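## Task

Find the shelf spots whose lot label (on the shelf edge directly beneath the spot; several spots may carry the same number) reads 772 and 727, and bring one cardboard box of each of those lots onto the desk. A lot that does not exist in the storeroom is skipped. The robot must not tip over or finish leaning, and the boxes must rest on the desk on their own at the end, not be held there by the robot.

## Robot and tools

Robot: TidyBot++, one mobile base (0.54 m long, 0.50 m wide, 0.38 m high, four powered casters) carrying a single seven-joint arm with a two-finger gripper. The shoulder sits 0.12 m ahead of the base centre, 0.68 m off the floor. Cameras: base_camera on the chassis front, wrist_camera aiming along the hand. Loose objects may occasionally get nudged by something external.

Frames: base frame has its origin on the floor below the base centre, x ahead, y to the left, z upward. hand_pose (the point between the finger pads, link robotiq_pinch) is reported in this frame; its z axis runs out along the fingers and the fingers close along its y axis. The odometry frame equals the base frame at the scene's start; base_odometry counts wheel rotation only, so slip shows up as travel, and it can drift a few cm and several degrees over roughly thirty moves. Heading is left-positive, -3.142 to 3.142. base_tilt is in degrees, forward and right positive.

execute_actions: argument actions is a list holding one action or none (empty list = just report state and images). An action is an object with base, joints, or both, plus optional speeds. Everything in one action starts at once. base holds exactly one relative offset from where the base last measured itself: translate_m (metres, forward +, -2 to 2), strafe_m (metres, left +, -2 to 2) or rotate_rad (radians, counter-clockwise from above +, -6.3 to 6.3). joints is one object of absolute targets keyed by name: joint_1_rad (any angle; + is clockwise from above, opposite to rotate_rad), joint_2_rad shoulder -2.249 to 2.249, joint_3_rad any angle, joint_4_rad elbow -2.579 to 2.579, joint_5_rad any angle, joint_6_rad wrist -2.099 to 2.099, joint_7_rad any angle (hand down: + turns counter-clockwise from above; at 1.57 fingers part to left and right), gripper_pos 0 (open, about 85 mm gap) to 1 (shut; gap roughly 85*(1-gripper_pos) mm). Done tolerances: ±0.039 for joints 1-4, ±0.056 for 5-7, ±0.03 gripper. Unbounded joints go the short way; to turn farther, send steps smaller than half a revolution. speeds caps top speed for that action only: translate_m and strafe_m 0.05-0.5 m/s, rotate_rad 0.1-1.57 rad/s (defaults are the maxima). A base move needing over 8.667 s at its cap is refused; an action may not exceed 15 s. Unknown keys or out-of-range numbers get the whole call refused with no motion. cameras: list of base_camera, wrist_camera or all; omitted/null/all gives both, [] gives none. Joints or base left out of an action may keep pushing toward earlier targets without the status showing it. Example: {"base": {"rotate_rad": 0.3}, "joints": {"joint_1_rad": 0.0}}.

wait: seconds 0 to 10; no new command, returns state and images. zoom_image: camera (base_camera or wrist_camera) and region [x0, y0, x1, y1] in pixels from the top-left of that camera's latest full image, at most 504 by 504. read_manual: optional section, only licences; moves nothing. finished_scene: scene = the current scene's number; ends it irreversibly after the last command has been held, reports success and gives the next task. Replying without any tool call ends all remaining work.

Arm geometry: upper arm 0.42 m, forearm 0.31 m, hand 0.31 m to the hand point. With joint_1_rad 0, joint_3_rad 3.14, joint_5_rad 0 (near start) the arm moves in the base's x-z plane; angles from vertical (forward +) are upper = j2, forearm = j2 - j4, hand = j2 - j4 - j6; reach ahead of and height above the shoulder are sums of length*sin and length*cos. A downward-pointing hand tops out near 0.94 m above floor, only close in. Arm starts folded, hand down, sticking up to 0.08 m past the base front, elbow up to 1.15 m high. Closed fingertips extend about 20 mm beyond the hand point.

Result lines: base_status and joint_status tell how each motion of the last accepted action ended. done (base: wheels turned the commanded amount, even with slip); off_target (stopped short, may still push); contact_stop/time_out (base only; target dropped, holds). A blocked base shoves until time_out and may falsely read done. Gripper done at 1 means empty hand; off_target means something is gripped at the shown value. joint command not followed plus cause: means a self-collision check blocked the arm targets (gripper still moves); withheld joints show not_followed and may be retried later. No check prevents hitting the base. ARM HIT flags a hard self or base strike. on_its_own lists uncommanded motion. motor_effort gives percent of max (peak in brackets), with fixed bias and noise. Motor temperatures are listed per arm joint; MOTOR HOT from 60 °C, OVER-TEMPERATURE FAULT at 75 °C (arm sinks; joints read limit_stop_at_motor_heat, resend targets). Holding loads heats motors, even while thinking.

Accuracy: friction can leave joints slightly off with all done; fix by sending last command + (wanted - read). hand_pose may be 1-2 cm off; trust images. Held loads make the arm sag; don't command a joint to its current reading while holding something.

Avoid: torque faults (joints 1-4 limit 104.5 N m, warn 56.7; joints 5-7 limit 51.3, warn 29.4), which freeze the arm and gripper 10 s while the base keeps going; driving while the arm is snagged above about 0.8 m, or pushing/pulling sideways on a raised hand, which can tip the robot (retract or back off to recover); drops, slams, hard pushes and knocking items down. The robot keeps the last command while you think.

Each tool is called after ">>>" as name(argument=value, ...), one argument or row to a line, values as JSON.

## Session

>>> execute_actions(
  actions=[],
)

Scene clock: 0.00 s.
Motor temperatures (°C, as the motors report them): [35 30 30 30 43 44 41]
base_odometry: x=+0.000 y=+0.000 heading=+0.000 (m, m, rad; odometry frame)
base_tilt: forward=-0.2 right=+0.4 (deg)
base_status: not commanded
joint_positions: joint_1_rad=-0.006 joint_2_rad=-0.355 joint_3_rad=+3.102 joint_4_rad=-2.541 joint_5_rad=+0.008 joint_6_rad=-0.866 joint_7_rad=+1.549 gripper_pos=+0.000
joint_status: not commanded
motor_effort: joint_1_rad=+0 joint_2_rad=-3 joint_3_rad=+1 joint_4_rad=+16 joint_5_rad=+0 joint_6_rad=+1 joint_7_rad=+0 (%)
hand_pose: x=+0.2569 y=+0.0040 z=+0.5848 quat_wxyz=(+0.009, +0.999, +0.013, +0.045) (m; base frame)
pictures: base_camera, wrist_camera
Images, in order (width x height): base_camera 644x364, wrist_camera 644x476.

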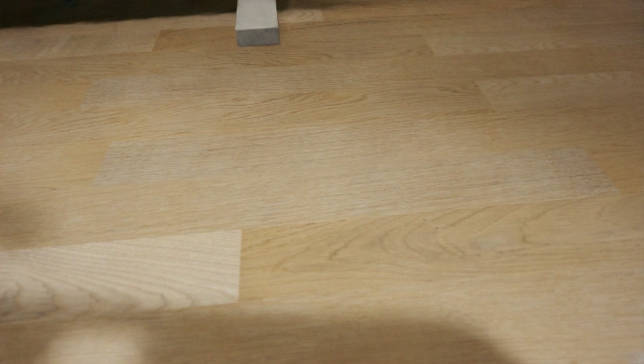

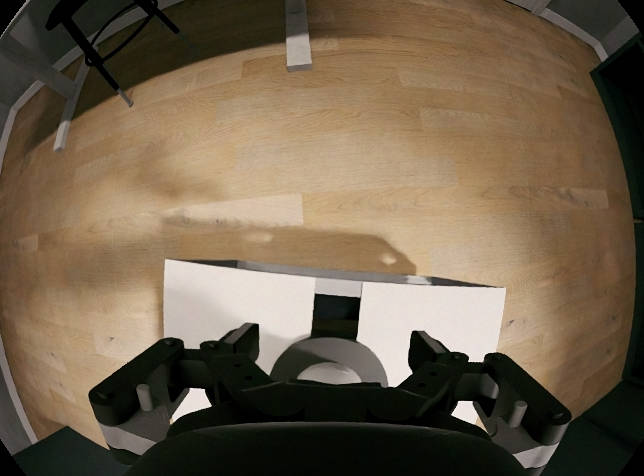

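>>> execute_actions(
  actions=[
    {"joints":{"joint_6_rad":0.5}},
  ],
  cameras=["wrist_camera"],
)

>>> execute_actions(
  actions=[
    {"joints":{"joint_1_rad":1.8}},
  ],
  cameras=["wrist_camera"],
)

Scene clock: 4.23 s.
Motor temperatures (°C, as the motors report them): [35 30 30 30 43 44 41]
base_odometry: x=+0.000 y=+0.000 heading=+0.000 (m, m, rad; odometry frame)
base_tilt: forward=-0.2 right=+0.5 (deg)
base_status: not commanded
joint_positions: joint_1_rad=-0.006 joint_2_rad=-0.355 joint_3_rad=+3.102 joint_4_rad=-2.539 joint_5_rad=+0.008 joint_6_rad=+0.497 joint_7_rad=+1.549 gripper_pos=+0.000
joint_status: all done
motor_effort: joint_1_rad=-1(0) joint_2_rad=-7(7) joint_3_rad=+2(2) joint_4_rad=+18(19) joint_5_rad=+0(0) joint_6_rad=+8(7) joint_7_rad=-1(1) (%)
hand_pose: x=+0.5380 y=+0.0230 z=+0.8586 quat_wxyz=(-0.016, +0.747, +0.016, +0.664) (m; base frame)
pictures: wrist_camera
Images, in order (width x height): wrist_camera 644x476.

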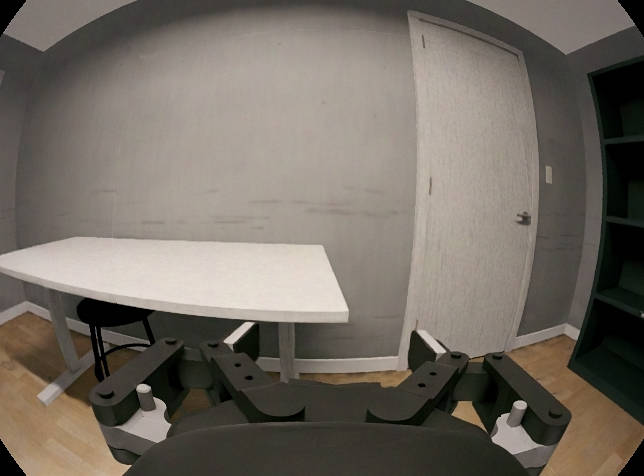

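Scene clock: 7.20 s.
Motor temperatures (°C, as the motors report them): [35 30 30 30 43 44 41]
base_odometry: x=+0.000 y=+0.000 heading=+0.000 (m, m, rad; odometry frame)
base_tilt: forward=-0.1 right=+0.5 (deg)
base_status: not commanded
joint_positions: joint_1_rad=+1.786 joint_2_rad=-0.355 joint_3_rad=+3.102 joint_4_rad=-2.539 joint_5_rad=+0.008 joint_6_rad=+0.497 joint_7_rad=+1.549 gripper_pos=+0.000
joint_status: all done
motor_effort: joint_1_rad=-1(1) joint_2_rad=-7(7) joint_3_rad=+2(2) joint_4_rad=+18(19) joint_5_rad=+0(0) joint_6_rad=+8(8) joint_7_rad=+0(1) (%)
hand_pose: x=+0.0492 y=-0.4138 z=+0.8586 quat_wxyz=(+0.509, +0.479, -0.573, +0.427) (m; base frame)
pictures: wrist_camera
Images, in order (width x height): wrist_camera 644x476.

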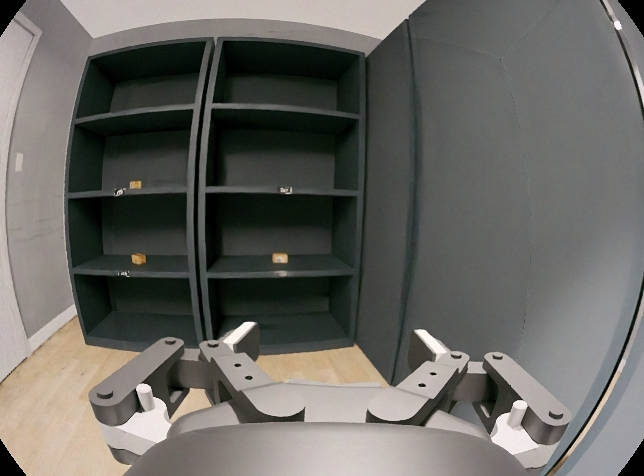

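>>> zoom_image(
  camera="wrist_camera",
  region=[90, 160, 330, 290],
)

>>> execute_actions(
  actions=[
    {"base":{"rotate_rad":-1.6}},
  ],
)

Region (90, 160, 330, 290) of wrist_camera's 644x476 image, scaled by 2.100; it fills the top 273 rows of this view, and the rest is white.

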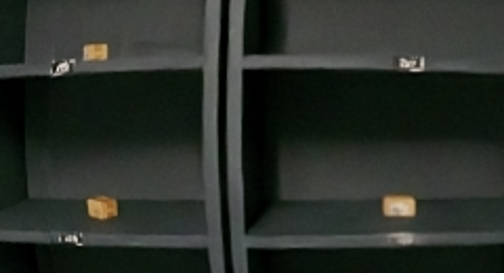

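Scene clock: 11.03 s.
Motor temperatures (°C, as the motors report them): [35 30 30 30 43 44 41]
base_odometry: x=+0.000 y=+0.000 heading=-1.600 (m, m, rad; odometry frame)
base_tilt: forward=-0.2 right=+0.5 (deg)
base_status: done
joint_positions: joint_1_rad=+1.790 joint_2_rad=-0.355 joint_3_rad=+3.102 joint_4_rad=-2.539 joint_5_rad=+0.008 joint_6_rad=+0.497 joint_7_rad=+1.549 gripper_pos=+0.000
joint_status: not commanded
motor_effort: joint_1_rad=+0(1) joint_2_rad=-7(9) joint_3_rad=+2(3) joint_4_rad=+19(19) joint_5_rad=+0(1) joint_6_rad=+8(8) joint_7_rad=+0(1) (%)
hand_pose: x=+0.0476 y=-0.4135 z=+0.8586 quat_wxyz=(+0.510, +0.478, -0.574, +0.426) (m; base frame)
pictures: base_camera, wrist_camera
Images, in order (width x height): base_camera 644x364, wrist_camera 644x476.

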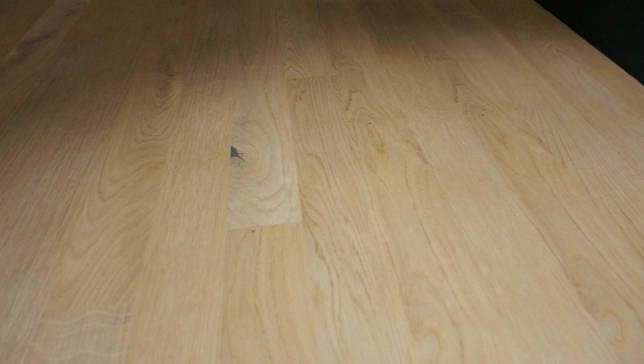

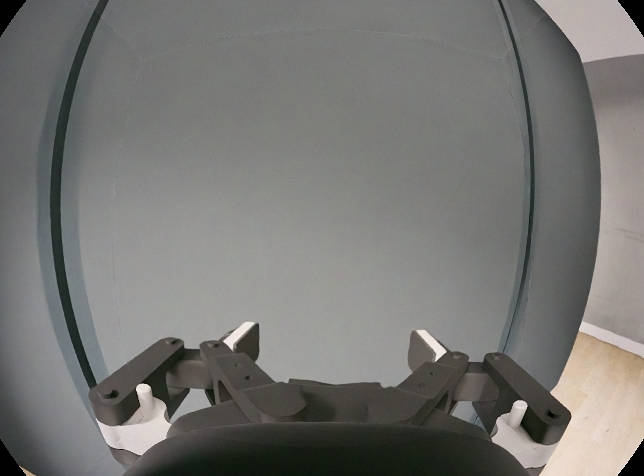

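>>> execute_actions(
  actions=[
    {"base":{"rotate_rad":0.1},"joints":{"joint_1_rad":0,"joint_3_rad":3.14,"joint_5_rad":0,"joint_7_rad":1.57}},
  ],
  cameras=[],
)

>>> execute_actions(
  actions=[
    {"base":{"translate_m":0.6}},
  ],
)

>>> zoom_image(
  camera="wrist_camera",
  region=[80, 100, 560, 340],
)

Scene clock: 18.73 s.
Motor temperatures (°C, as the motors report them): [35 30 30 30 43 44 41]
base_odometry: x=+0.000 y=+0.000 heading=-1.500 (m, m, rad; odometry frame)
base_tilt: forward=-0.2 right=+0.4 (deg)
base_status: done
joint_positions: joint_1_rad=+0.014 joint_2_rad=-0.355 joint_3_rad=+3.111 joint_4_rad=-2.539 joint_5_rad=+0.008 joint_6_rad=+0.497 joint_7_rad=+1.549 gripper_pos=+0.000
joint_status: all done
motor_effort: joint_1_rad=-1(2) joint_2_rad=-7(7) joint_3_rad=+2(2) joint_4_rad=+19(19) joint_5_rad=+0(0) joint_6_rad=+8(9) joint_7_rad=+0(1) (%)
hand_pose: x=+0.5386 y=+0.0109 z=+0.8587 quat_wxyz=(-0.007, +0.747, +0.005, +0.664) (m; base frame)
pictures: none
No camera images: the call's "cameras" was empty. Leave "cameras" out to get every camera's image.

Scene clock: 21.30 s.
Motor temperatures (°C, as the motors report them): [35 30 30 31 43 44 41]
base_odometry: x=+0.042 y=-0.599 heading=-1.501 (m, m, rad; odometry frame)
base_tilt: forward=-0.3 right=+0.4 (deg)
base_status: done
joint_positions: joint_1_rad=+0.014 joint_2_rad=-0.355 joint_3_rad=+3.112 joint_4_rad=-2.539 joint_5_rad=+0.008 joint_6_rad=+0.497 joint_7_rad=+1.549 gripper_pos=+0.000
joint_status: not commanded
motor_effort: joint_1_rad=+0(0) joint_2_rad=-7(9) joint_3_rad=+2(2) joint_4_rad=+19(20) joint_5_rad=+0(0) joint_6_rad=+8(8) joint_7_rad=-1(0) (%)
hand_pose: x=+0.5386 y=+0.0106 z=+0.8587 quat_wxyz=(-0.007, +0.747, +0.005, +0.664) (m; base frame)
pictures: base_camera, wrist_camera
Images, in order (width x height): base_camera 644x364, wrist_camera 644x476.

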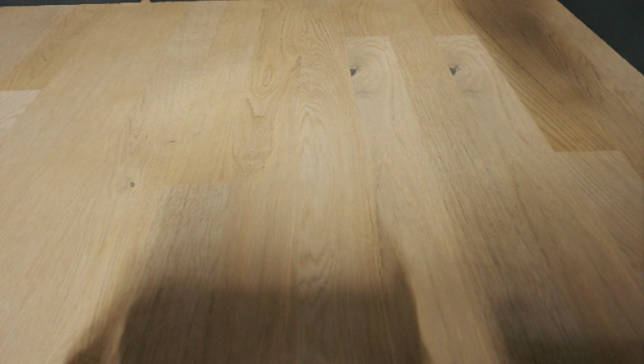

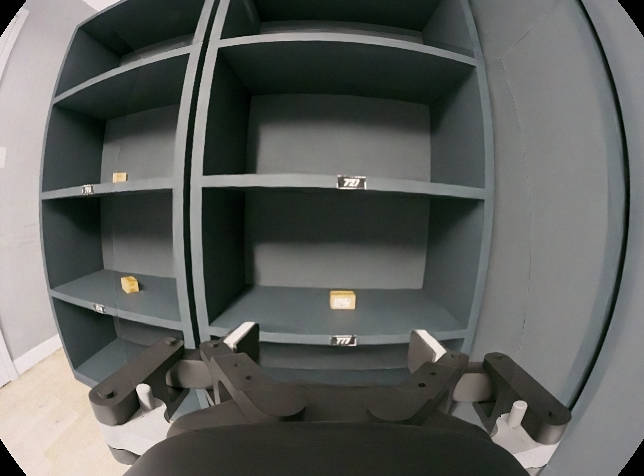

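Region (80, 100, 560, 340) of wrist_camera's 644x476 image, scaled by 1.050.

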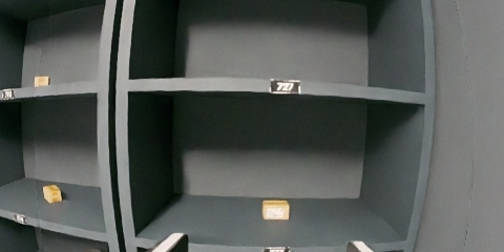

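>>> zoom_image(
  camera="wrist_camera",
  region=[300, 165, 400, 355],
)

>>> execute_actions(
  actions=[
    {"base":{"strafe_m":0.85}},
  ],
)

>>> zoom_image(
  camera="wrist_camera",
  region=[250, 150, 420, 355],
)

Region (300, 165, 400, 355) of wrist_camera's 644x476 image, scaled by 2.653; it fills the left 265 columns of this view, and the rest is white.

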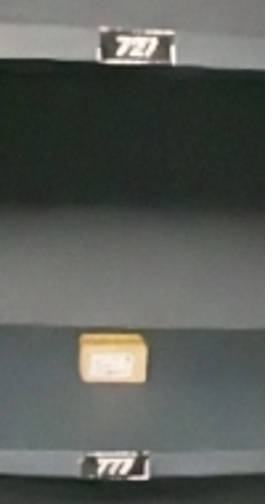

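Scene clock: 26.27 s.
Motor temperatures (°C, as the motors report them): [35 30 30 31 43 44 41]
base_odometry: x=+0.890 y=-0.539 heading=-1.501 (m, m, rad; odometry frame)
base_tilt: forward=-0.2 right=+0.4 (deg)
base_status: done
joint_positions: joint_1_rad=+0.013 joint_2_rad=-0.355 joint_3_rad=+3.116 joint_4_rad=-2.539 joint_5_rad=+0.008 joint_6_rad=+0.497 joint_7_rad=+1.549 gripper_pos=+0.000
joint_status: not commanded
motor_effort: joint_1_rad=+0(1) joint_2_rad=-7(7) joint_3_rad=+2(3) joint_4_rad=+19(19) joint_5_rad=+0(1) joint_6_rad=+7(8) joint_7_rad=+0(0) (%)
hand_pose: x=+0.5387 y=+0.0087 z=+0.8588 quat_wxyz=(-0.007, +0.747, +0.003, +0.664) (m; base frame)
pictures: base_camera, wrist_camera
Images, in order (width x height): base_camera 644x364, wrist_camera 644x476.

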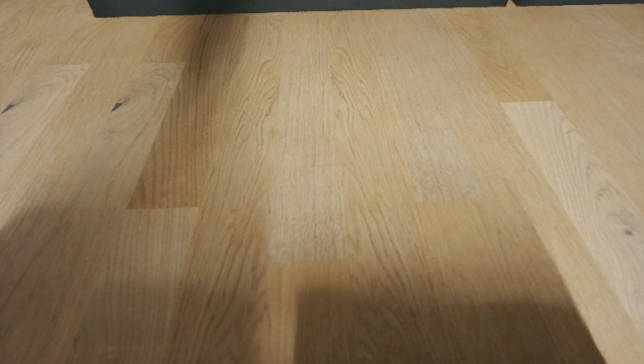

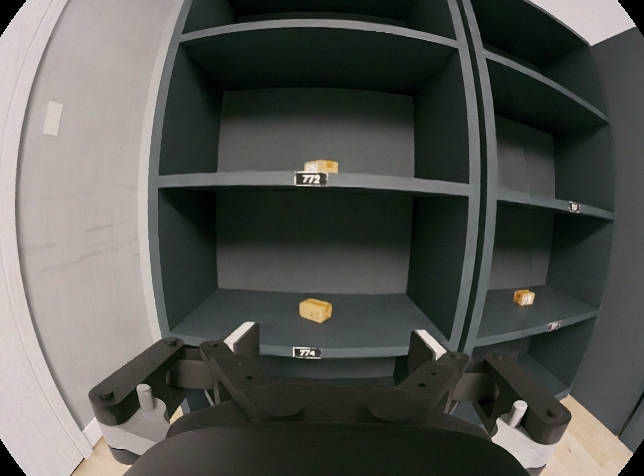

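Region (250, 150, 420, 355) of wrist_camera's 644x476 image, scaled by 2.459; it fills the left 418 columns of this view, and the rest is white.

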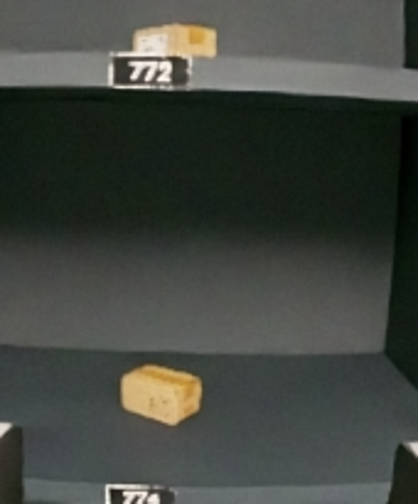

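>>> execute_actions(
  actions=[
    {"base":{"translate_m":0.15},"joints":{"joint_1_rad":-0.01,"joint_2_rad":-0.265,"joint_3_rad":3.16,"joint_4_rad":-1.83,"joint_6_rad":-0.03,"joint_7_rad":1.59}},
  ],
)

Scene clock: 32.60 s.
Motor temperatures (°C, as the motors report them): [35 30 30 31 43 44 41]
base_odometry: x=+0.900 y=-0.689 heading=-1.501 (m, m, rad; odometry frame)
base_tilt: forward=-0.1 right=+0.4 (deg)
base_status: done
joint_positions: joint_1_rad=+0.007 joint_2_rad=-0.291 joint_3_rad=+3.131 joint_4_rad=-1.838 joint_5_rad=+0.008 joint_6_rad=-0.005 joint_7_rad=+1.569 gripper_pos=+0.000
joint_status: all done
motor_effort: joint_1_rad=+0(1) joint_2_rad=-13(13) joint_3_rad=+1(2) joint_4_rad=+22(23) joint_5_rad=+0(0) joint_6_rad=+8(9) joint_7_rad=+0(1) (%)
hand_pose: x=+0.6235 y=+0.0044 z=+1.0986 quat_wxyz=(+0.002, +0.700, +0.004, +0.714) (m; base frame)
pictures: base_camera, wrist_camera
Images, in order (width x height): base_camera 644x364, wrist_camera 644x476.

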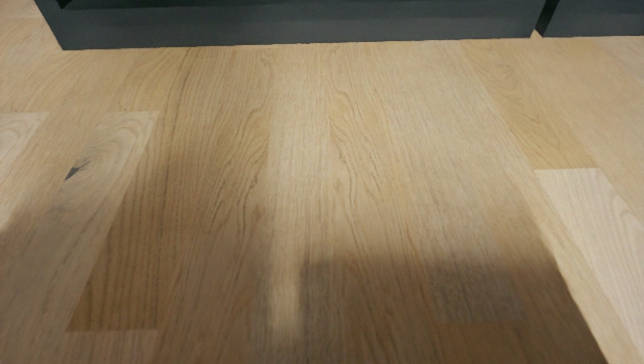

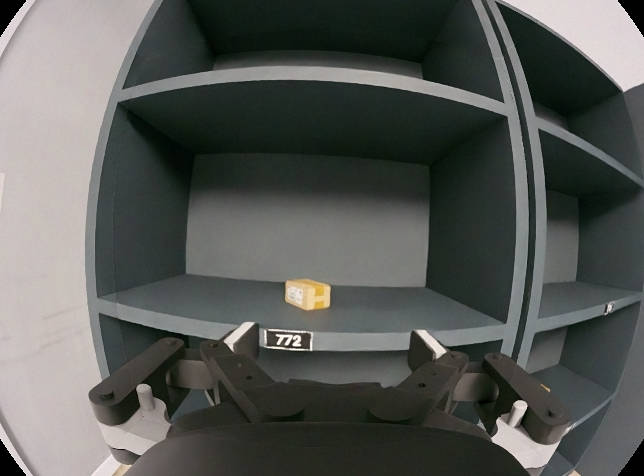

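>>> zoom_image(
  camera="wrist_camera",
  region=[260, 260, 360, 360],
)

Region (260, 260, 360, 360) of wrist_camera's 644x476 image, scaled by 5.040.

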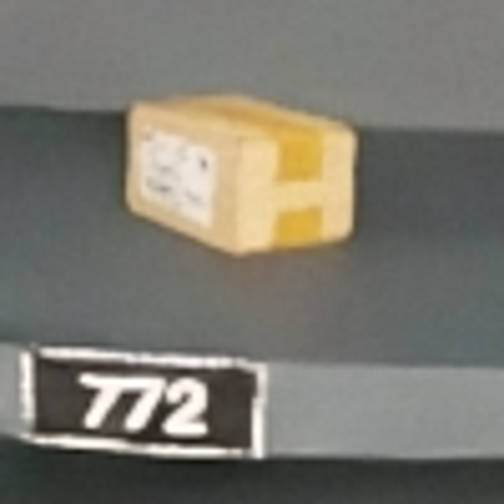

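>>> execute_actions(
  actions=[
    {"base":{"rotate_rad":0.5}},
  ],
  cameras=[],
)

>>> execute_actions(
  actions=[
    {"base":{"strafe_m":-0.53}},
  ],
  cameras=[],
)

>>> execute_actions(
  actions=[
    {"joints":{"joint_1_rad":-0.02,"joint_2_rad":0.22,"joint_4_rad":-1.23,"joint_6_rad":-0.41}},
  ],
)

Scene clock: 46.30 s.
Motor temperatures (°C, as the motors report them): [35 30 30 31 43 44 41]
base_odometry: x=+0.900 y=-0.689 heading=-1.001 (m, m, rad; odometry frame)
base_tilt: forward=-0.2 right=+0.5 (deg)
base_status: done
joint_positions: joint_1_rad=-0.005 joint_2_rad=-0.287 joint_3_rad=+3.141 joint_4_rad=-1.838 joint_5_rad=+0.008 joint_6_rad=-0.006 joint_7_rad=+1.569 gripper_pos=+0.000
joint_status: not commanded
motor_effort: joint_1_rad=+0(2) joint_2_rad=-13(14) joint_3_rad=+1(3) joint_4_rad=+22(22) joint_5_rad=+0(0) joint_6_rad=+8(8) joint_7_rad=+0(0) (%)
hand_pose: x=+0.6256 y=+0.0039 z=+1.0960 quat_wxyz=(+0.000, +0.702, +0.004, +0.712) (m; base frame)
pictures: none
No camera images: the call's "cameras" was empty. Leave "cameras" out to get every camera's image.

Scene clock: 48.73 s.
Motor temperatures (°C, as the motors report them): [35 30 30 31 43 44 41]
base_odometry: x=+0.454 y=-0.976 heading=-1.000 (m, m, rad; odometry frame)
base_tilt: forward=-0.1 right=+0.5 (deg)
base_status: done
joint_positions: joint_1_rad=-0.005 joint_2_rad=-0.287 joint_3_rad=+3.146 joint_4_rad=-1.838 joint_5_rad=+0.008 joint_6_rad=-0.006 joint_7_rad=+1.569 gripper_pos=+0.000
joint_status: not commanded
motor_effort: joint_1_rad=+0(1) joint_2_rad=-13(14) joint_3_rad=+2(4) joint_4_rad=+22(22) joint_5_rad=+0(0) joint_6_rad=+8(8) joint_7_rad=+0(0) (%)
hand_pose: x=+0.6256 y=+0.0014 z=+1.0960 quat_wxyz=(+0.001, +0.702, +0.002, +0.712) (m; base frame)
pictures: none
No camera images: the call's "cameras" was empty. Leave "cameras" out to get every camera's image.

Scene clock: 50.57 s.
Motor temperatures (°C, as the motors report them): [35 30 30 31 43 44 41]
base_odometry: x=+0.454 y=-0.976 heading=-1.000 (m, m, rad; odometry frame)
base_tilt: forward=-0.2 right=+0.5 (deg)
base_status: not commanded
joint_positions: joint_1_rad=-0.005 joint_2_rad=+0.208 joint_3_rad=+3.146 joint_4_rad=-1.243 joint_5_rad=+0.008 joint_6_rad=-0.386 joint_7_rad=+1.569 gripper_pos=+0.000
joint_status: all done
motor_effort: joint_1_rad=+0(0) joint_2_rad=-32(34) joint_3_rad=+1(1) joint_4_rad=+22(22) joint_5_rad=+0(0) joint_6_rad=+7(8) joint_7_rad=+0(0) (%)
hand_pose: x=+0.8182 y=+0.0014 z=+1.0492 quat_wxyz=(+0.003, +0.795, +0.002, +0.607) (m; base frame)
pictures: base_camera, wrist_camera
Images, in order (width x height): base_camera 644x364, wrist_camera 644x476.

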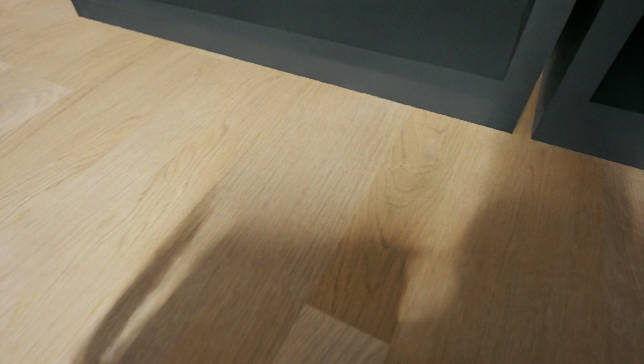

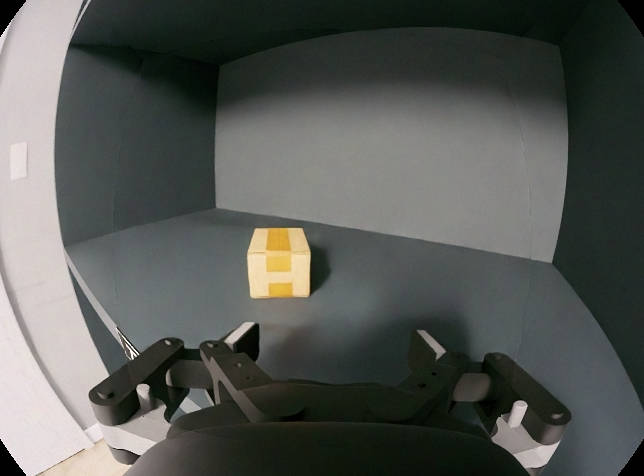

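>>> execute_actions(
  actions=[
    {"base":{"rotate_rad":0.06}},
  ],
  cameras=[],
)

>>> execute_actions(
  actions=[
    {"base":{"translate_m":0.08}},
  ],
  cameras=["wrist_camera"],
)

Scene clock: 55.17 s.
Motor temperatures (°C, as the motors report them): [35 30 30 31 43 44 41]
base_odometry: x=+0.454 y=-0.976 heading=-0.940 (m, m, rad; odometry frame)
base_tilt: forward=-0.1 right=+0.4 (deg)
base_status: done
joint_positions: joint_1_rad=-0.024 joint_2_rad=+0.208 joint_3_rad=+3.149 joint_4_rad=-1.243 joint_5_rad=+0.008 joint_6_rad=-0.386 joint_7_rad=+1.569 gripper_pos=+0.000
joint_status: not commanded
motor_effort: joint_1_rad=+0(4) joint_2_rad=-32(33) joint_3_rad=+1(2) joint_4_rad=+22(22) joint_5_rad=+0(0) joint_6_rad=+8(8) joint_7_rad=-1(0) (%)
hand_pose: x=+0.8181 y=+0.0124 z=+1.0493 quat_wxyz=(-0.001, +0.795, +0.008, +0.607) (m; base frame)
pictures: none
No camera images: the call's "cameras" was empty. Leave "cameras" out to get every camera's image.

Scene clock: 56.33 s.
Motor temperatures (°C, as the motors report them): [35 30 30 31 43 44 41]
base_odometry: x=+0.501 y=-1.041 heading=-0.940 (m, m, rad; odometry frame)
base_tilt: forward=-0.1 right=+0.4 (deg)
base_status: done
joint_positions: joint_1_rad=-0.024 joint_2_rad=+0.217 joint_3_rad=+3.149 joint_4_rad=-1.240 joint_5_rad=+0.008 joint_6_rad=-0.388 joint_7_rad=+1.569 gripper_pos=+0.000
joint_status: not commanded
motor_effort: joint_1_rad=+0(1) joint_2_rad=-33(36) joint_3_rad=+1(0) joint_4_rad=+22(23) joint_5_rad=+0(0) joint_6_rad=+8(8) joint_7_rad=+0(1) (%)
hand_pose: x=+0.8214 y=+0.0125 z=+1.0442 quat_wxyz=(-0.001, +0.797, +0.008, +0.604) (m; base frame)
pictures: wrist_camera
Images, in order (width x height): wrist_camera 644x476.

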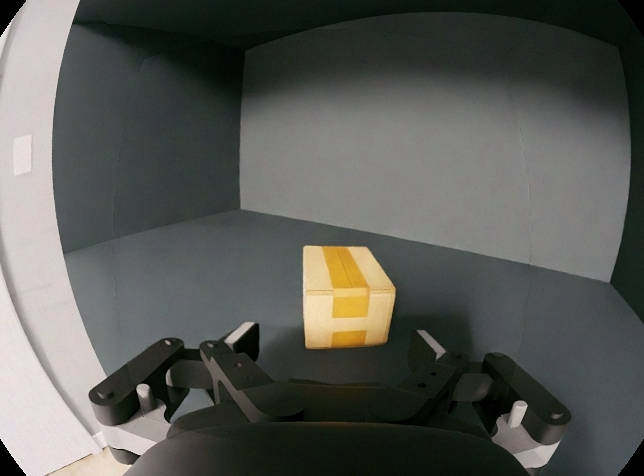

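>>> execute_actions(
  actions=[
    {"base":{"strafe_m":-0.007}},
  ],
  cameras=[],
)

>>> execute_actions(
  actions=[
    {"base":{"translate_m":0.085},"speeds":{"translate_m":0.1}},
  ],
  cameras=["wrist_camera"],
)

Scene clock: 60.97 s.
Motor temperatures (°C, as the motors report them): [35 30 30 31 43 44 41]
base_odometry: x=+0.496 y=-1.045 heading=-0.940 (m, m, rad; odometry frame)
base_tilt: forward=-0.1 right=+0.5 (deg)
base_status: done
joint_positions: joint_1_rad=-0.022 joint_2_rad=+0.217 joint_3_rad=+3.149 joint_4_rad=-1.240 joint_5_rad=+0.008 joint_6_rad=-0.388 joint_7_rad=+1.569 gripper_pos=+0.000
joint_status: not commanded
motor_effort: joint_1_rad=+0(3) joint_2_rad=-32(34) joint_3_rad=+1(2) joint_4_rad=+21(22) joint_5_rad=+0(0) joint_6_rad=+7(8) joint_7_rad=+0(0) (%)
hand_pose: x=+0.8215 y=+0.0114 z=+1.0442 quat_wxyz=(-0.001, +0.797, +0.008, +0.604) (m; base frame)
pictures: none
No camera images: the call's "cameras" was empty. Leave "cameras" out to get every camera's image.

Scene clock: 62.40 s.
Motor temperatures (°C, as the motors report them): [35 30 30 31 43 44 41]
base_odometry: x=+0.546 y=-1.114 heading=-0.940 (m, m, rad; odometry frame)
base_tilt: forward=-0.2 right=+0.5 (deg)
base_status: done
joint_positions: joint_1_rad=-0.022 joint_2_rad=+0.217 joint_3_rad=+3.149 joint_4_rad=-1.240 joint_5_rad=+0.008 joint_6_rad=-0.389 joint_7_rad=+1.569 gripper_pos=+0.000
joint_status: not commanded
motor_effort: joint_1_rad=+0(2) joint_2_rad=-33(36) joint_3_rad=+1(3) joint_4_rad=+22(22) joint_5_rad=+0(0) joint_6_rad=+7(8) joint_7_rad=-1(0) (%)
hand_pose: x=+0.8216 y=+0.0114 z=+1.0439 quat_wxyz=(-0.001, +0.797, +0.008, +0.604) (m; base frame)
pictures: wrist_camera
Images, in order (width x height): wrist_camera 644x476.

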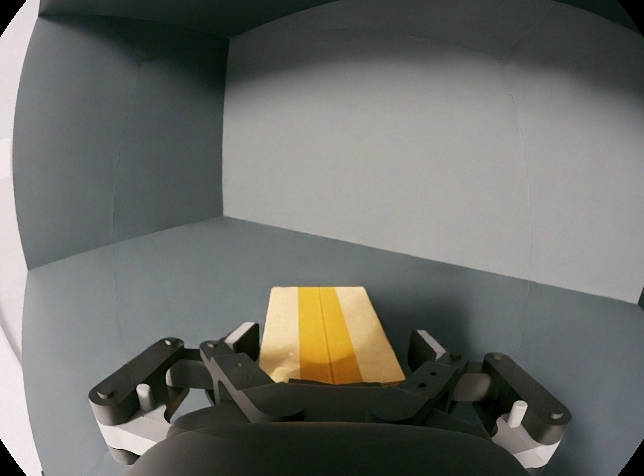

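>>> execute_actions(
  actions=[
    {"joints":{"joint_6_rad":-0.45}},
  ],
  cameras=[],
)

>>> execute_actions(
  actions=[
    {"joints":{"gripper_pos":1}},
  ],
  cameras=["wrist_camera"],
)

Scene clock: 65.53 s.
Motor temperatures (°C, as the motors report them): [35 30 30 31 43 44 41]
base_odometry: x=+0.546 y=-1.114 heading=-0.940 (m, m, rad; odometry frame)
base_tilt: forward=-0.1 right=+0.4 (deg)
base_status: not commanded
joint_positions: joint_1_rad=-0.022 joint_2_rad=+0.217 joint_3_rad=+3.149 joint_4_rad=-1.239 joint_5_rad=+0.008 joint_6_rad=-0.430 joint_7_rad=+1.569 gripper_pos=+0.000
joint_status: all done
motor_effort: joint_1_rad=+0(0) joint_2_rad=-32(33) joint_3_rad=+1(1) joint_4_rad=+22(22) joint_5_rad=+0(0) joint_6_rad=+7(8) joint_7_rad=-1(1) (%)
hand_pose: x=+0.8180 y=+0.0112 z=+1.0321 quat_wxyz=(-0.001, +0.809, +0.008, +0.587) (m; base frame)
pictures: none
No camera images: the call's "cameras" was empty. Leave "cameras" out to get every camera's image.

Scene clock: 66.63 s.
Motor temperatures (°C, as the motors report them): [35 30 30 31 43 44 41]
base_odometry: x=+0.546 y=-1.114 heading=-0.940 (m, m, rad; odometry frame)
base_tilt: forward=-0.2 right=+0.4 (deg)
base_status: not commanded
joint_positions: joint_1_rad=-0.022 joint_2_rad=+0.217 joint_3_rad=+3.149 joint_4_rad=-1.237 joint_5_rad=+0.008 joint_6_rad=-0.430 joint_7_rad=+1.569 gripper_pos=+0.333
joint_status: gripper_pos off_target (ended at +0.333, target +1.000)
motor_effort: joint_1_rad=+0(1) joint_2_rad=-33(34) joint_3_rad=+1(2) joint_4_rad=+23(23) joint_5_rad=+0(0) joint_6_rad=+8(8) joint_7_rad=+0(0) (%)
hand_pose: x=+0.8181 y=+0.0112 z=+1.0332 quat_wxyz=(-0.001, +0.809, +0.008, +0.588) (m; base frame)
pictures: wrist_camera
Images, in order (width x height): wrist_camera 644x476.

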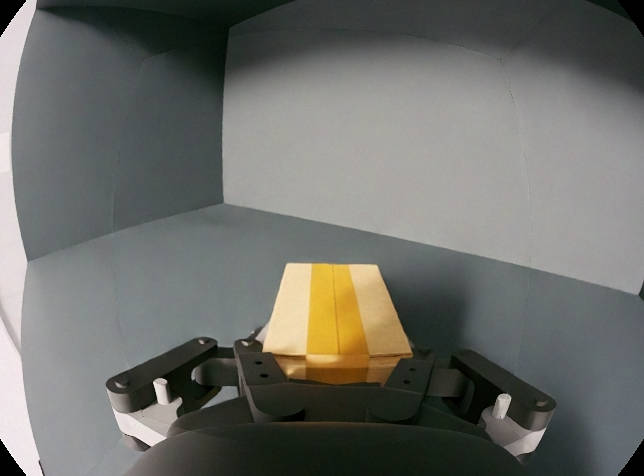

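>>> execute_actions(
  actions=[
    {"joints":{"joint_2_rad":0.14}},
  ],
  cameras=[],
)

>>> execute_actions(
  actions=[
    {"base":{"translate_m":-0.7}},
  ],
  cameras=[],
)

>>> execute_actions(
  actions=[
    {"base":{"rotate_rad":1.6},"speeds":{"rotate_rad":1.0}},
  ],
)

Scene clock: 71.43 s.
Motor temperatures (°C, as the motors report them): [35 30 30 31 43 44 41]
base_odometry: x=+0.546 y=-1.114 heading=-0.940 (m, m, rad; odometry frame)
base_tilt: forward=-0.2 right=+0.4 (deg)
base_status: not commanded
joint_positions: joint_1_rad=-0.022 joint_2_rad=+0.157 joint_3_rad=+3.149 joint_4_rad=-1.237 joint_5_rad=+0.008 joint_6_rad=-0.432 joint_7_rad=+1.569 gripper_pos=+0.333
joint_status: all done
motor_effort: joint_1_rad=+0(0) joint_2_rad=-31(37) joint_3_rad=+1(1) joint_4_rad=+22(24) joint_5_rad=+0(0) joint_6_rad=+9(9) joint_7_rad=-1(0) (%)
hand_pose: x=+0.7955 y=+0.0107 z=+1.0743 quat_wxyz=(-0.001, +0.791, +0.007, +0.612) (m; base frame)
pictures: none
No camera images: the call's "cameras" was empty. Leave "cameras" out to get every camera's image.

Scene clock: 74.30 s.
Motor temperatures (°C, as the motors report them): [35 30 30 31 43 44 41]
base_odometry: x=+0.133 y=-0.548 heading=-0.940 (m, m, rad; odometry frame)
base_tilt: forward=-0.2 right=+0.4 (deg)
base_status: done
joint_positions: joint_1_rad=-0.022 joint_2_rad=+0.151 joint_3_rad=+3.150 joint_4_rad=-1.237 joint_5_rad=+0.008 joint_6_rad=-0.436 joint_7_rad=+1.569 gripper_pos=+0.333
joint_status: not commanded
motor_effort: joint_1_rad=+0(3) joint_2_rad=-30(36) joint_3_rad=+1(4) joint_4_rad=+23(24) joint_5_rad=+0(0) joint_6_rad=+8(8) joint_7_rad=+0(1) (%)
hand_pose: x=+0.7930 y=+0.0101 z=+1.0770 quat_wxyz=(-0.001, +0.791, +0.007, +0.612) (m; base frame)
pictures: none
No camera images: the call's "cameras" was empty. Leave "cameras" out to get every camera's image.

Scene clock: 77.00 s.
Motor temperatures (°C, as the motors report them): [35 30 30 31 43 44 41]
base_odometry: x=+0.133 y=-0.548 heading=+0.660 (m, m, rad; odometry frame)
base_tilt: forward=-0.1 right=+0.4 (deg)
base_status: done
joint_positions: joint_1_rad=-0.024 joint_2_rad=+0.151 joint_3_rad=+3.151 joint_4_rad=-1.237 joint_5_rad=+0.008 joint_6_rad=-0.436 joint_7_rad=+1.569 gripper_pos=+0.333
joint_status: not commanded
motor_effort: joint_1_rad=+0(3) joint_2_rad=-31(33) joint_3_rad=+1(2) joint_4_rad=+23(23) joint_5_rad=+0(0) joint_6_rad=+8(8) joint_7_rad=-1(1) (%)
hand_pose: x=+0.7930 y=+0.0106 z=+1.0770 quat_wxyz=(-0.001, +0.791, +0.007, +0.612) (m; base frame)
pictures: base_camera, wrist_camera
Images, in order (width x height): base_camera 644x364, wrist_camera 644x476.

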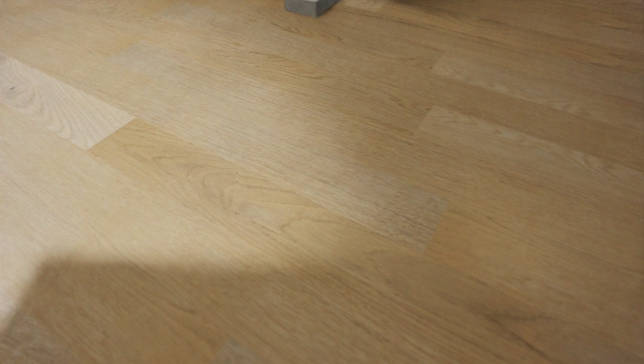

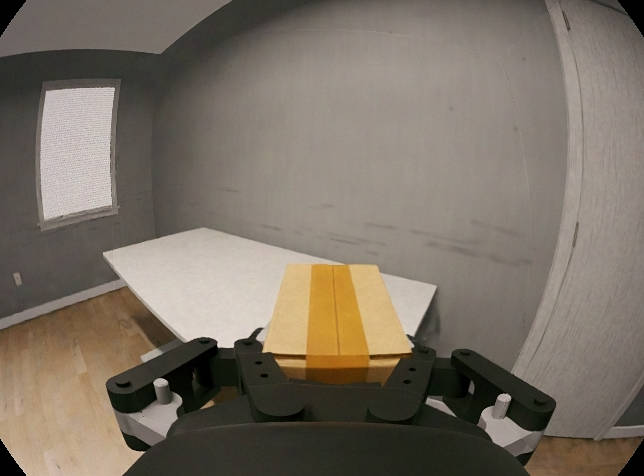

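>>> execute_actions(
  actions=[
    {"base":{"translate_m":0.5},"joints":{"joint_2_rad":0.3,"joint_4_rad":-1.81,"joint_6_rad":0.31}},
  ],
)

Scene clock: 81.97 s.
Motor temperatures (°C, as the motors report them): [35 30 30 31 43 44 41]
base_odometry: x=+0.527 y=-0.241 heading=+0.661 (m, m, rad; odometry frame)
base_tilt: forward=-0.1 right=+0.5 (deg)
base_status: done
joint_positions: joint_1_rad=-0.024 joint_2_rad=+0.305 joint_3_rad=+3.151 joint_4_rad=-1.807 joint_5_rad=+0.008 joint_6_rad=+0.283 joint_7_rad=+1.569 gripper_pos=+0.333
joint_status: all done
motor_effort: joint_1_rad=+0(1) joint_2_rad=-34(39) joint_3_rad=+1(0) joint_4_rad=+20(23) joint_5_rad=+0(0) joint_6_rad=+8(9) joint_7_rad=+0(1) (%)
hand_pose: x=+0.8159 y=+0.0129 z=+0.8419 quat_wxyz=(-0.003, +0.792, +0.010, +0.610) (m; base frame)
pictures: base_camera, wrist_camera
Images, in order (width x height): base_camera 644x364, wrist_camera 644x476.

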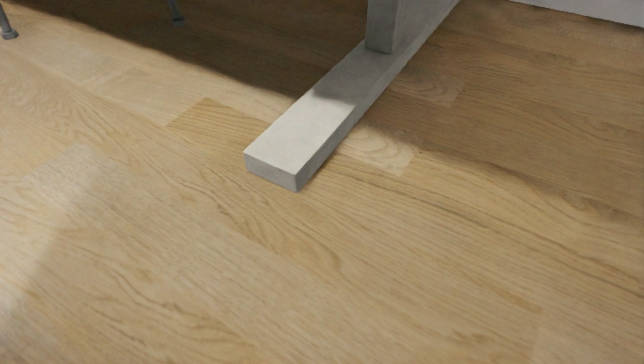

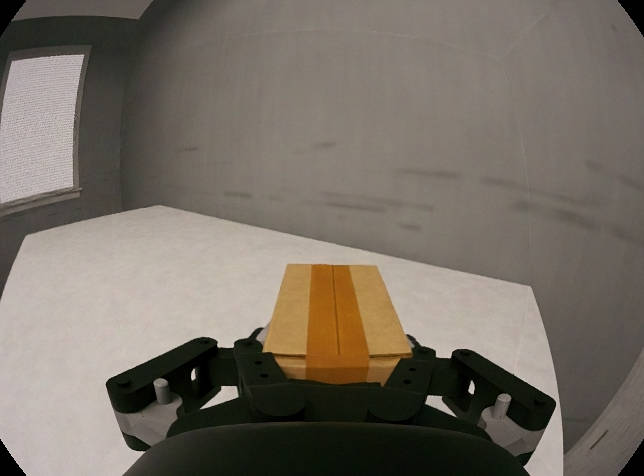

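>>> execute_actions(
  actions=[
    {"joints":{"joint_2_rad":0.4,"joint_6_rad":0.35}},
  ],
  cameras=["wrist_camera"],
)

Scene clock: 84.30 s.
Motor temperatures (°C, as the motors report them): [35 30 30 31 43 44 41]
base_odometry: x=+0.527 y=-0.241 heading=+0.661 (m, m, rad; odometry frame)
base_tilt: forward=-0.2 right=+0.4 (deg)
base_status: not commanded
joint_positions: joint_1_rad=-0.024 joint_2_rad=+0.396 joint_3_rad=+3.151 joint_4_rad=-1.809 joint_5_rad=+0.008 joint_6_rad=+0.320 joint_7_rad=+1.569 gripper_pos=+0.333
joint_status: all done
motor_effort: joint_1_rad=-1(0) joint_2_rad=-37(41) joint_3_rad=+1(1) joint_4_rad=+19(20) joint_5_rad=+0(0) joint_6_rad=+8(8) joint_7_rad=-1(1) (%)
hand_pose: x=+0.8305 y=+0.0134 z=+0.7873 quat_wxyz=(-0.002, +0.809, +0.010, +0.588) (m; base frame)
pictures: wrist_camera
Images, in order (width x height): wrist_camera 644x476.

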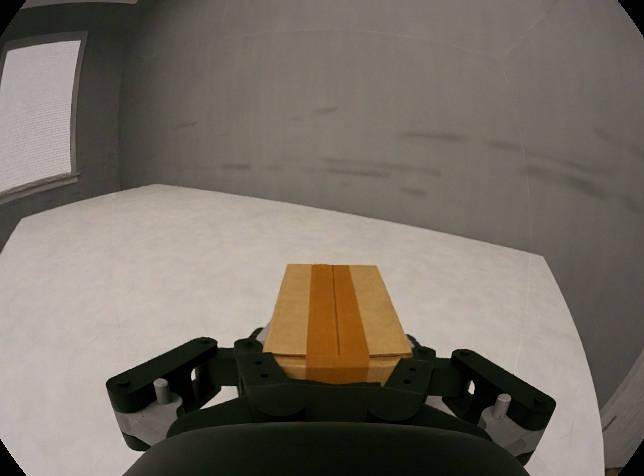

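>>> execute_actions(
  actions=[
    {"joints":{"joint_2_rad":0.46,"joint_6_rad":0.41}},
  ],
  cameras=["wrist_camera"],
)

Scene clock: 86.73 s.
Motor temperatures (°C, as the motors report them): [35 30 30 31 43 44 41]
base_odometry: x=+0.527 y=-0.241 heading=+0.661 (m, m, rad; odometry frame)
base_tilt: forward=-0.2 right=+0.4 (deg)
base_status: not commanded
joint_positions: joint_1_rad=-0.024 joint_2_rad=+0.450 joint_3_rad=+3.151 joint_4_rad=-1.809 joint_5_rad=+0.008 joint_6_rad=+0.382 joint_7_rad=+1.569 gripper_pos=+0.333
joint_status: all done
motor_effort: joint_1_rad=+0(0) joint_2_rad=-38(40) joint_3_rad=+1(1) joint_4_rad=+19(19) joint_5_rad=+0(0) joint_6_rad=+8(9) joint_7_rad=+0(0) (%)
hand_pose: x=+0.8415 y=+0.0138 z=+0.7668 quat_wxyz=(-0.002, +0.807, +0.011, +0.591) (m; base frame)
pictures: wrist_camera
Images, in order (width x height): wrist_camera 644x476.

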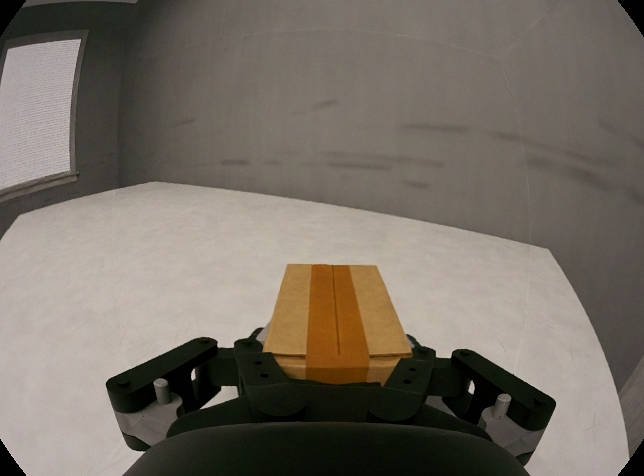

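>>> execute_actions(
  actions=[
    {"joints":{"joint_2_rad":0.51,"joint_6_rad":0.455}},
  ],
  cameras=["wrist_camera"],
)

Scene clock: 88.93 s.
Motor temperatures (°C, as the motors report them): [35 30 30 31 43 44 41]
base_odometry: x=+0.527 y=-0.241 heading=+0.661 (m, m, rad; odometry frame)
base_tilt: forward=-0.1 right=+0.4 (deg)
base_status: not commanded
joint_positions: joint_1_rad=-0.024 joint_2_rad=+0.479 joint_3_rad=+3.151 joint_4_rad=-1.808 joint_5_rad=+0.008 joint_6_rad=+0.438 joint_7_rad=+1.569 gripper_pos=+0.333
joint_status: all done
motor_effort: joint_1_rad=+0(0) joint_2_rad=-37(39) joint_3_rad=+1(1) joint_4_rad=+17(19) joint_5_rad=+0(0) joint_6_rad=+8(8) joint_7_rad=+0(0) (%)
hand_pose: x=+0.8492 y=+0.0142 z=+0.7630 quat_wxyz=(-0.003, +0.798, +0.011, +0.602) (m; base frame)
pictures: wrist_camera
Images, in order (width x height): wrist_camera 644x476.

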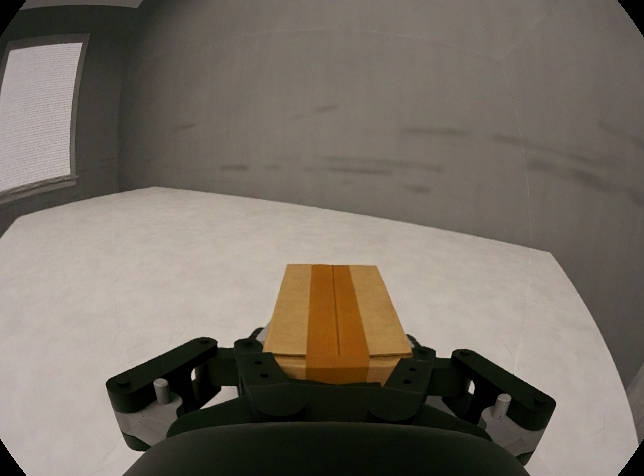

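>>> execute_actions(
  actions=[
    {"joints":{"gripper_pos":0,"joint_2_rad":0.48}},
  ],
  cameras=["wrist_camera"],
)

>>> execute_actions(
  actions=[
    {"base":{"translate_m":-0.3},"joints":{"joint_2_rad":0.3}},
  ],
  cameras=["wrist_camera"],
)

>>> execute_actions(
  actions=[
    {"base":{"rotate_rad":1.3},"joints":{"joint_2_rad":-0.35,"joint_4_rad":-2.4,"joint_6_rad":0.4}},
  ],
)

Scene clock: 93.77 s.
Motor temperatures (°C, as the motors report them): [35 31 30 31 43 44 41]
base_odometry: x=+0.527 y=-0.241 heading=+0.661 (m, m, rad; odometry frame)
base_tilt: forward=-0.2 right=+0.4 (deg)
base_status: not commanded
joint_positions: joint_1_rad=-0.024 joint_2_rad=+0.479 joint_3_rad=+3.151 joint_4_rad=-1.808 joint_5_rad=+0.008 joint_6_rad=+0.438 joint_7_rad=+1.569 gripper_pos=+0.000
joint_status: all done
motor_effort: joint_1_rad=+0(1) joint_2_rad=-37(39) joint_3_rad=+1(0) joint_4_rad=+17(18) joint_5_rad=+0(0) joint_6_rad=+7(8) joint_7_rad=+0(0) (%)
hand_pose: x=+0.8492 y=+0.0142 z=+0.7633 quat_wxyz=(-0.003, +0.798, +0.011, +0.602) (m; base frame)
pictures: wrist_camera
Images, in order (width x height): wrist_camera 644x476.

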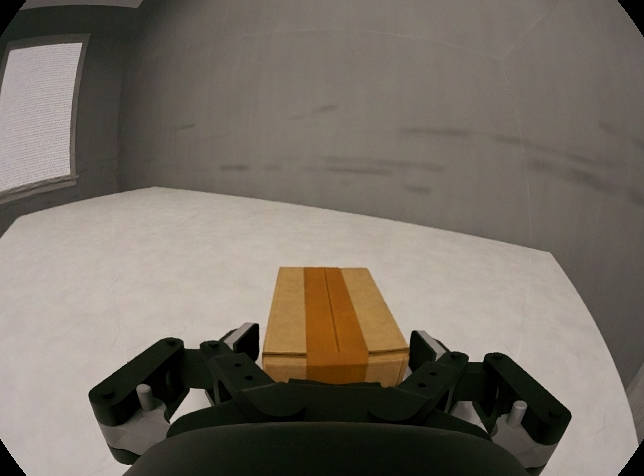

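Scene clock: 95.77 s.
Motor temperatures (°C, as the motors report them): [35 31 30 31 43 44 41]
base_odometry: x=+0.290 y=-0.426 heading=+0.662 (m, m, rad; odometry frame)
base_tilt: forward=-0.1 right=+0.5 (deg)
base_status: done
joint_positions: joint_1_rad=-0.023 joint_2_rad=+0.304 joint_3_rad=+3.151 joint_4_rad=-1.810 joint_5_rad=+0.008 joint_6_rad=+0.438 joint_7_rad=+1.569 gripper_pos=+0.000
joint_status: all done
motor_effort: joint_1_rad=-1(5) joint_2_rad=-34(41) joint_3_rad=+1(2) joint_4_rad=+20(20) joint_5_rad=+0(0) joint_6_rad=+7(9) joint_7_rad=-1(0) (%)
hand_pose: x=+0.8236 y=+0.0130 z=+0.8876 quat_wxyz=(-0.003, +0.743, +0.009, +0.669) (m; base frame)
pictures: wrist_camera
Images, in order (width x height): wrist_camera 644x476.

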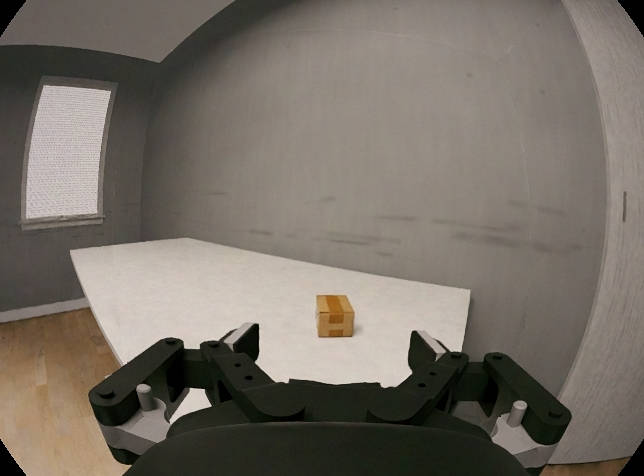

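Scene clock: 97.90 s.
Motor temperatures (°C, as the motors report them): [35 31 30 31 43 44 41]
base_odometry: x=+0.290 y=-0.426 heading=+1.962 (m, m, rad; odometry frame)
base_tilt: forward=-0.1 right=+0.5 (deg)
base_status: done
joint_positions: joint_1_rad=-0.023 joint_2_rad=-0.332 joint_3_rad=+3.152 joint_4_rad=-2.392 joint_5_rad=+0.008 joint_6_rad=+0.424 joint_7_rad=+1.569 gripper_pos=+0.000
joint_status: all done
motor_effort: joint_1_rad=+0(4) joint_2_rad=-9(35) joint_3_rad=+1(5) joint_4_rad=+20(21) joint_5_rad=+0(1) joint_6_rad=+8(8) joint_7_rad=+0(1) (%)
hand_pose: x=+0.5700 y=+0.0077 z=+0.9116 quat_wxyz=(-0.005, +0.730, +0.007, +0.684) (m; base frame)
pictures: base_camera, wrist_camera
Images, in order (width x height): base_camera 644x364, wrist_camera 644x476.

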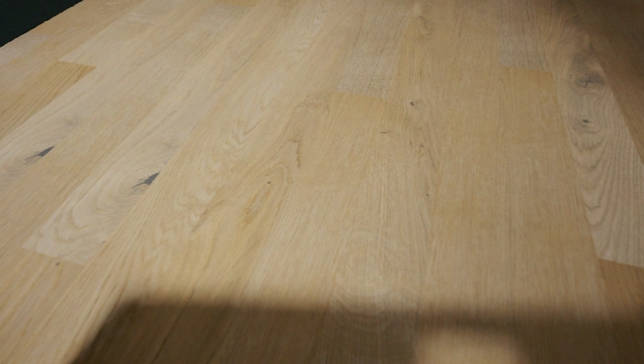

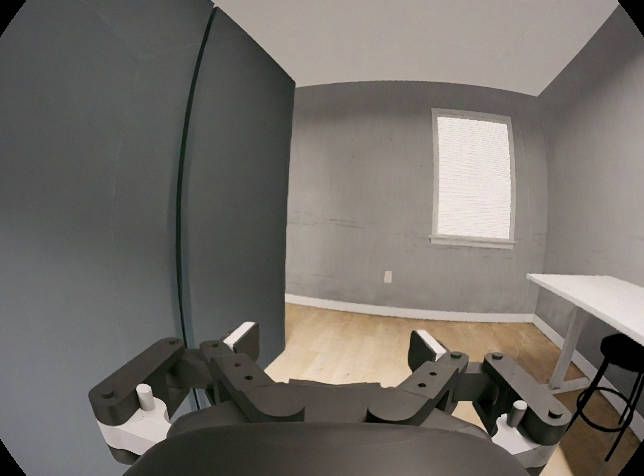

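>>> execute_actions(
  actions=[
    {"base":{"rotate_rad":-0.27}},
  ],
  cameras=[],
)

>>> execute_actions(
  actions=[
    {"base":{"translate_m":1.9},"joints":{"joint_1_rad":-0.8}},
  ],
)

Scene clock: 101.20 s.
Motor temperatures (°C, as the motors report them): [35 31 30 31 43 44 41]
base_odometry: x=+0.290 y=-0.426 heading=+1.692 (m, m, rad; odometry frame)
base_tilt: forward=-0.3 right=+0.3 (deg)
base_status: done
joint_positions: joint_1_rad=-0.023 joint_2_rad=-0.332 joint_3_rad=+3.152 joint_4_rad=-2.392 joint_5_rad=+0.008 joint_6_rad=+0.424 joint_7_rad=+1.569 gripper_pos=+0.000
joint_status: not commanded
motor_effort: joint_1_rad=+0(1) joint_2_rad=-9(10) joint_3_rad=+1(3) joint_4_rad=+20(20) joint_5_rad=+0(0) joint_6_rad=+7(7) joint_7_rad=-1(1) (%)
hand_pose: x=+0.5700 y=+0.0074 z=+0.9116 quat_wxyz=(-0.005, +0.730, +0.007, +0.684) (m; base frame)
pictures: none
No camera images: the call's "cameras" was empty. Leave "cameras" out to get every camera's image.

Scene clock: 106.37 s.
Motor temperatures (°C, as the motors report them): [35 31 30 31 43 44 41]
base_odometry: x=+0.059 y=+1.460 heading=+1.693 (m, m, rad; odometry frame)
base_tilt: forward=-0.2 right=+0.4 (deg)
base_status: done
joint_positions: joint_1_rad=-0.787 joint_2_rad=-0.336 joint_3_rad=+3.152 joint_4_rad=-2.393 joint_5_rad=+0.008 joint_6_rad=+0.423 joint_7_rad=+1.569 gripper_pos=+0.000
joint_status: all done
motor_effort: joint_1_rad=+0(1) joint_2_rad=-9(11) joint_3_rad=+1(2) joint_4_rad=+20(20) joint_5_rad=+0(0) joint_6_rad=+8(8) joint_7_rad=+0(1) (%)
hand_pose: x=+0.4388 y=+0.3168 z=+0.9126 quat_wxyz=(-0.260, +0.674, +0.278, +0.633) (m; base frame)
pictures: base_camera, wrist_camera
Images, in order (width x height): base_camera 644x364, wrist_camera 644x476.

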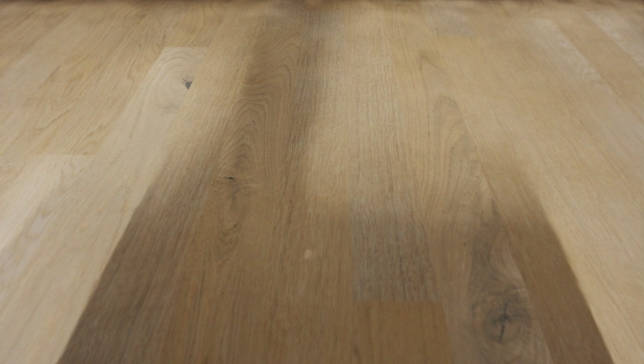

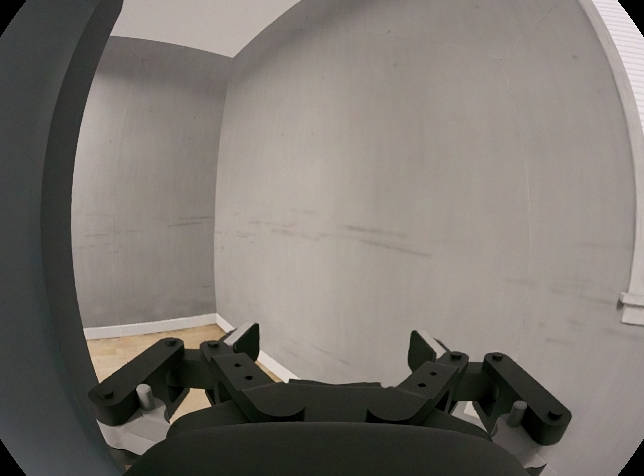

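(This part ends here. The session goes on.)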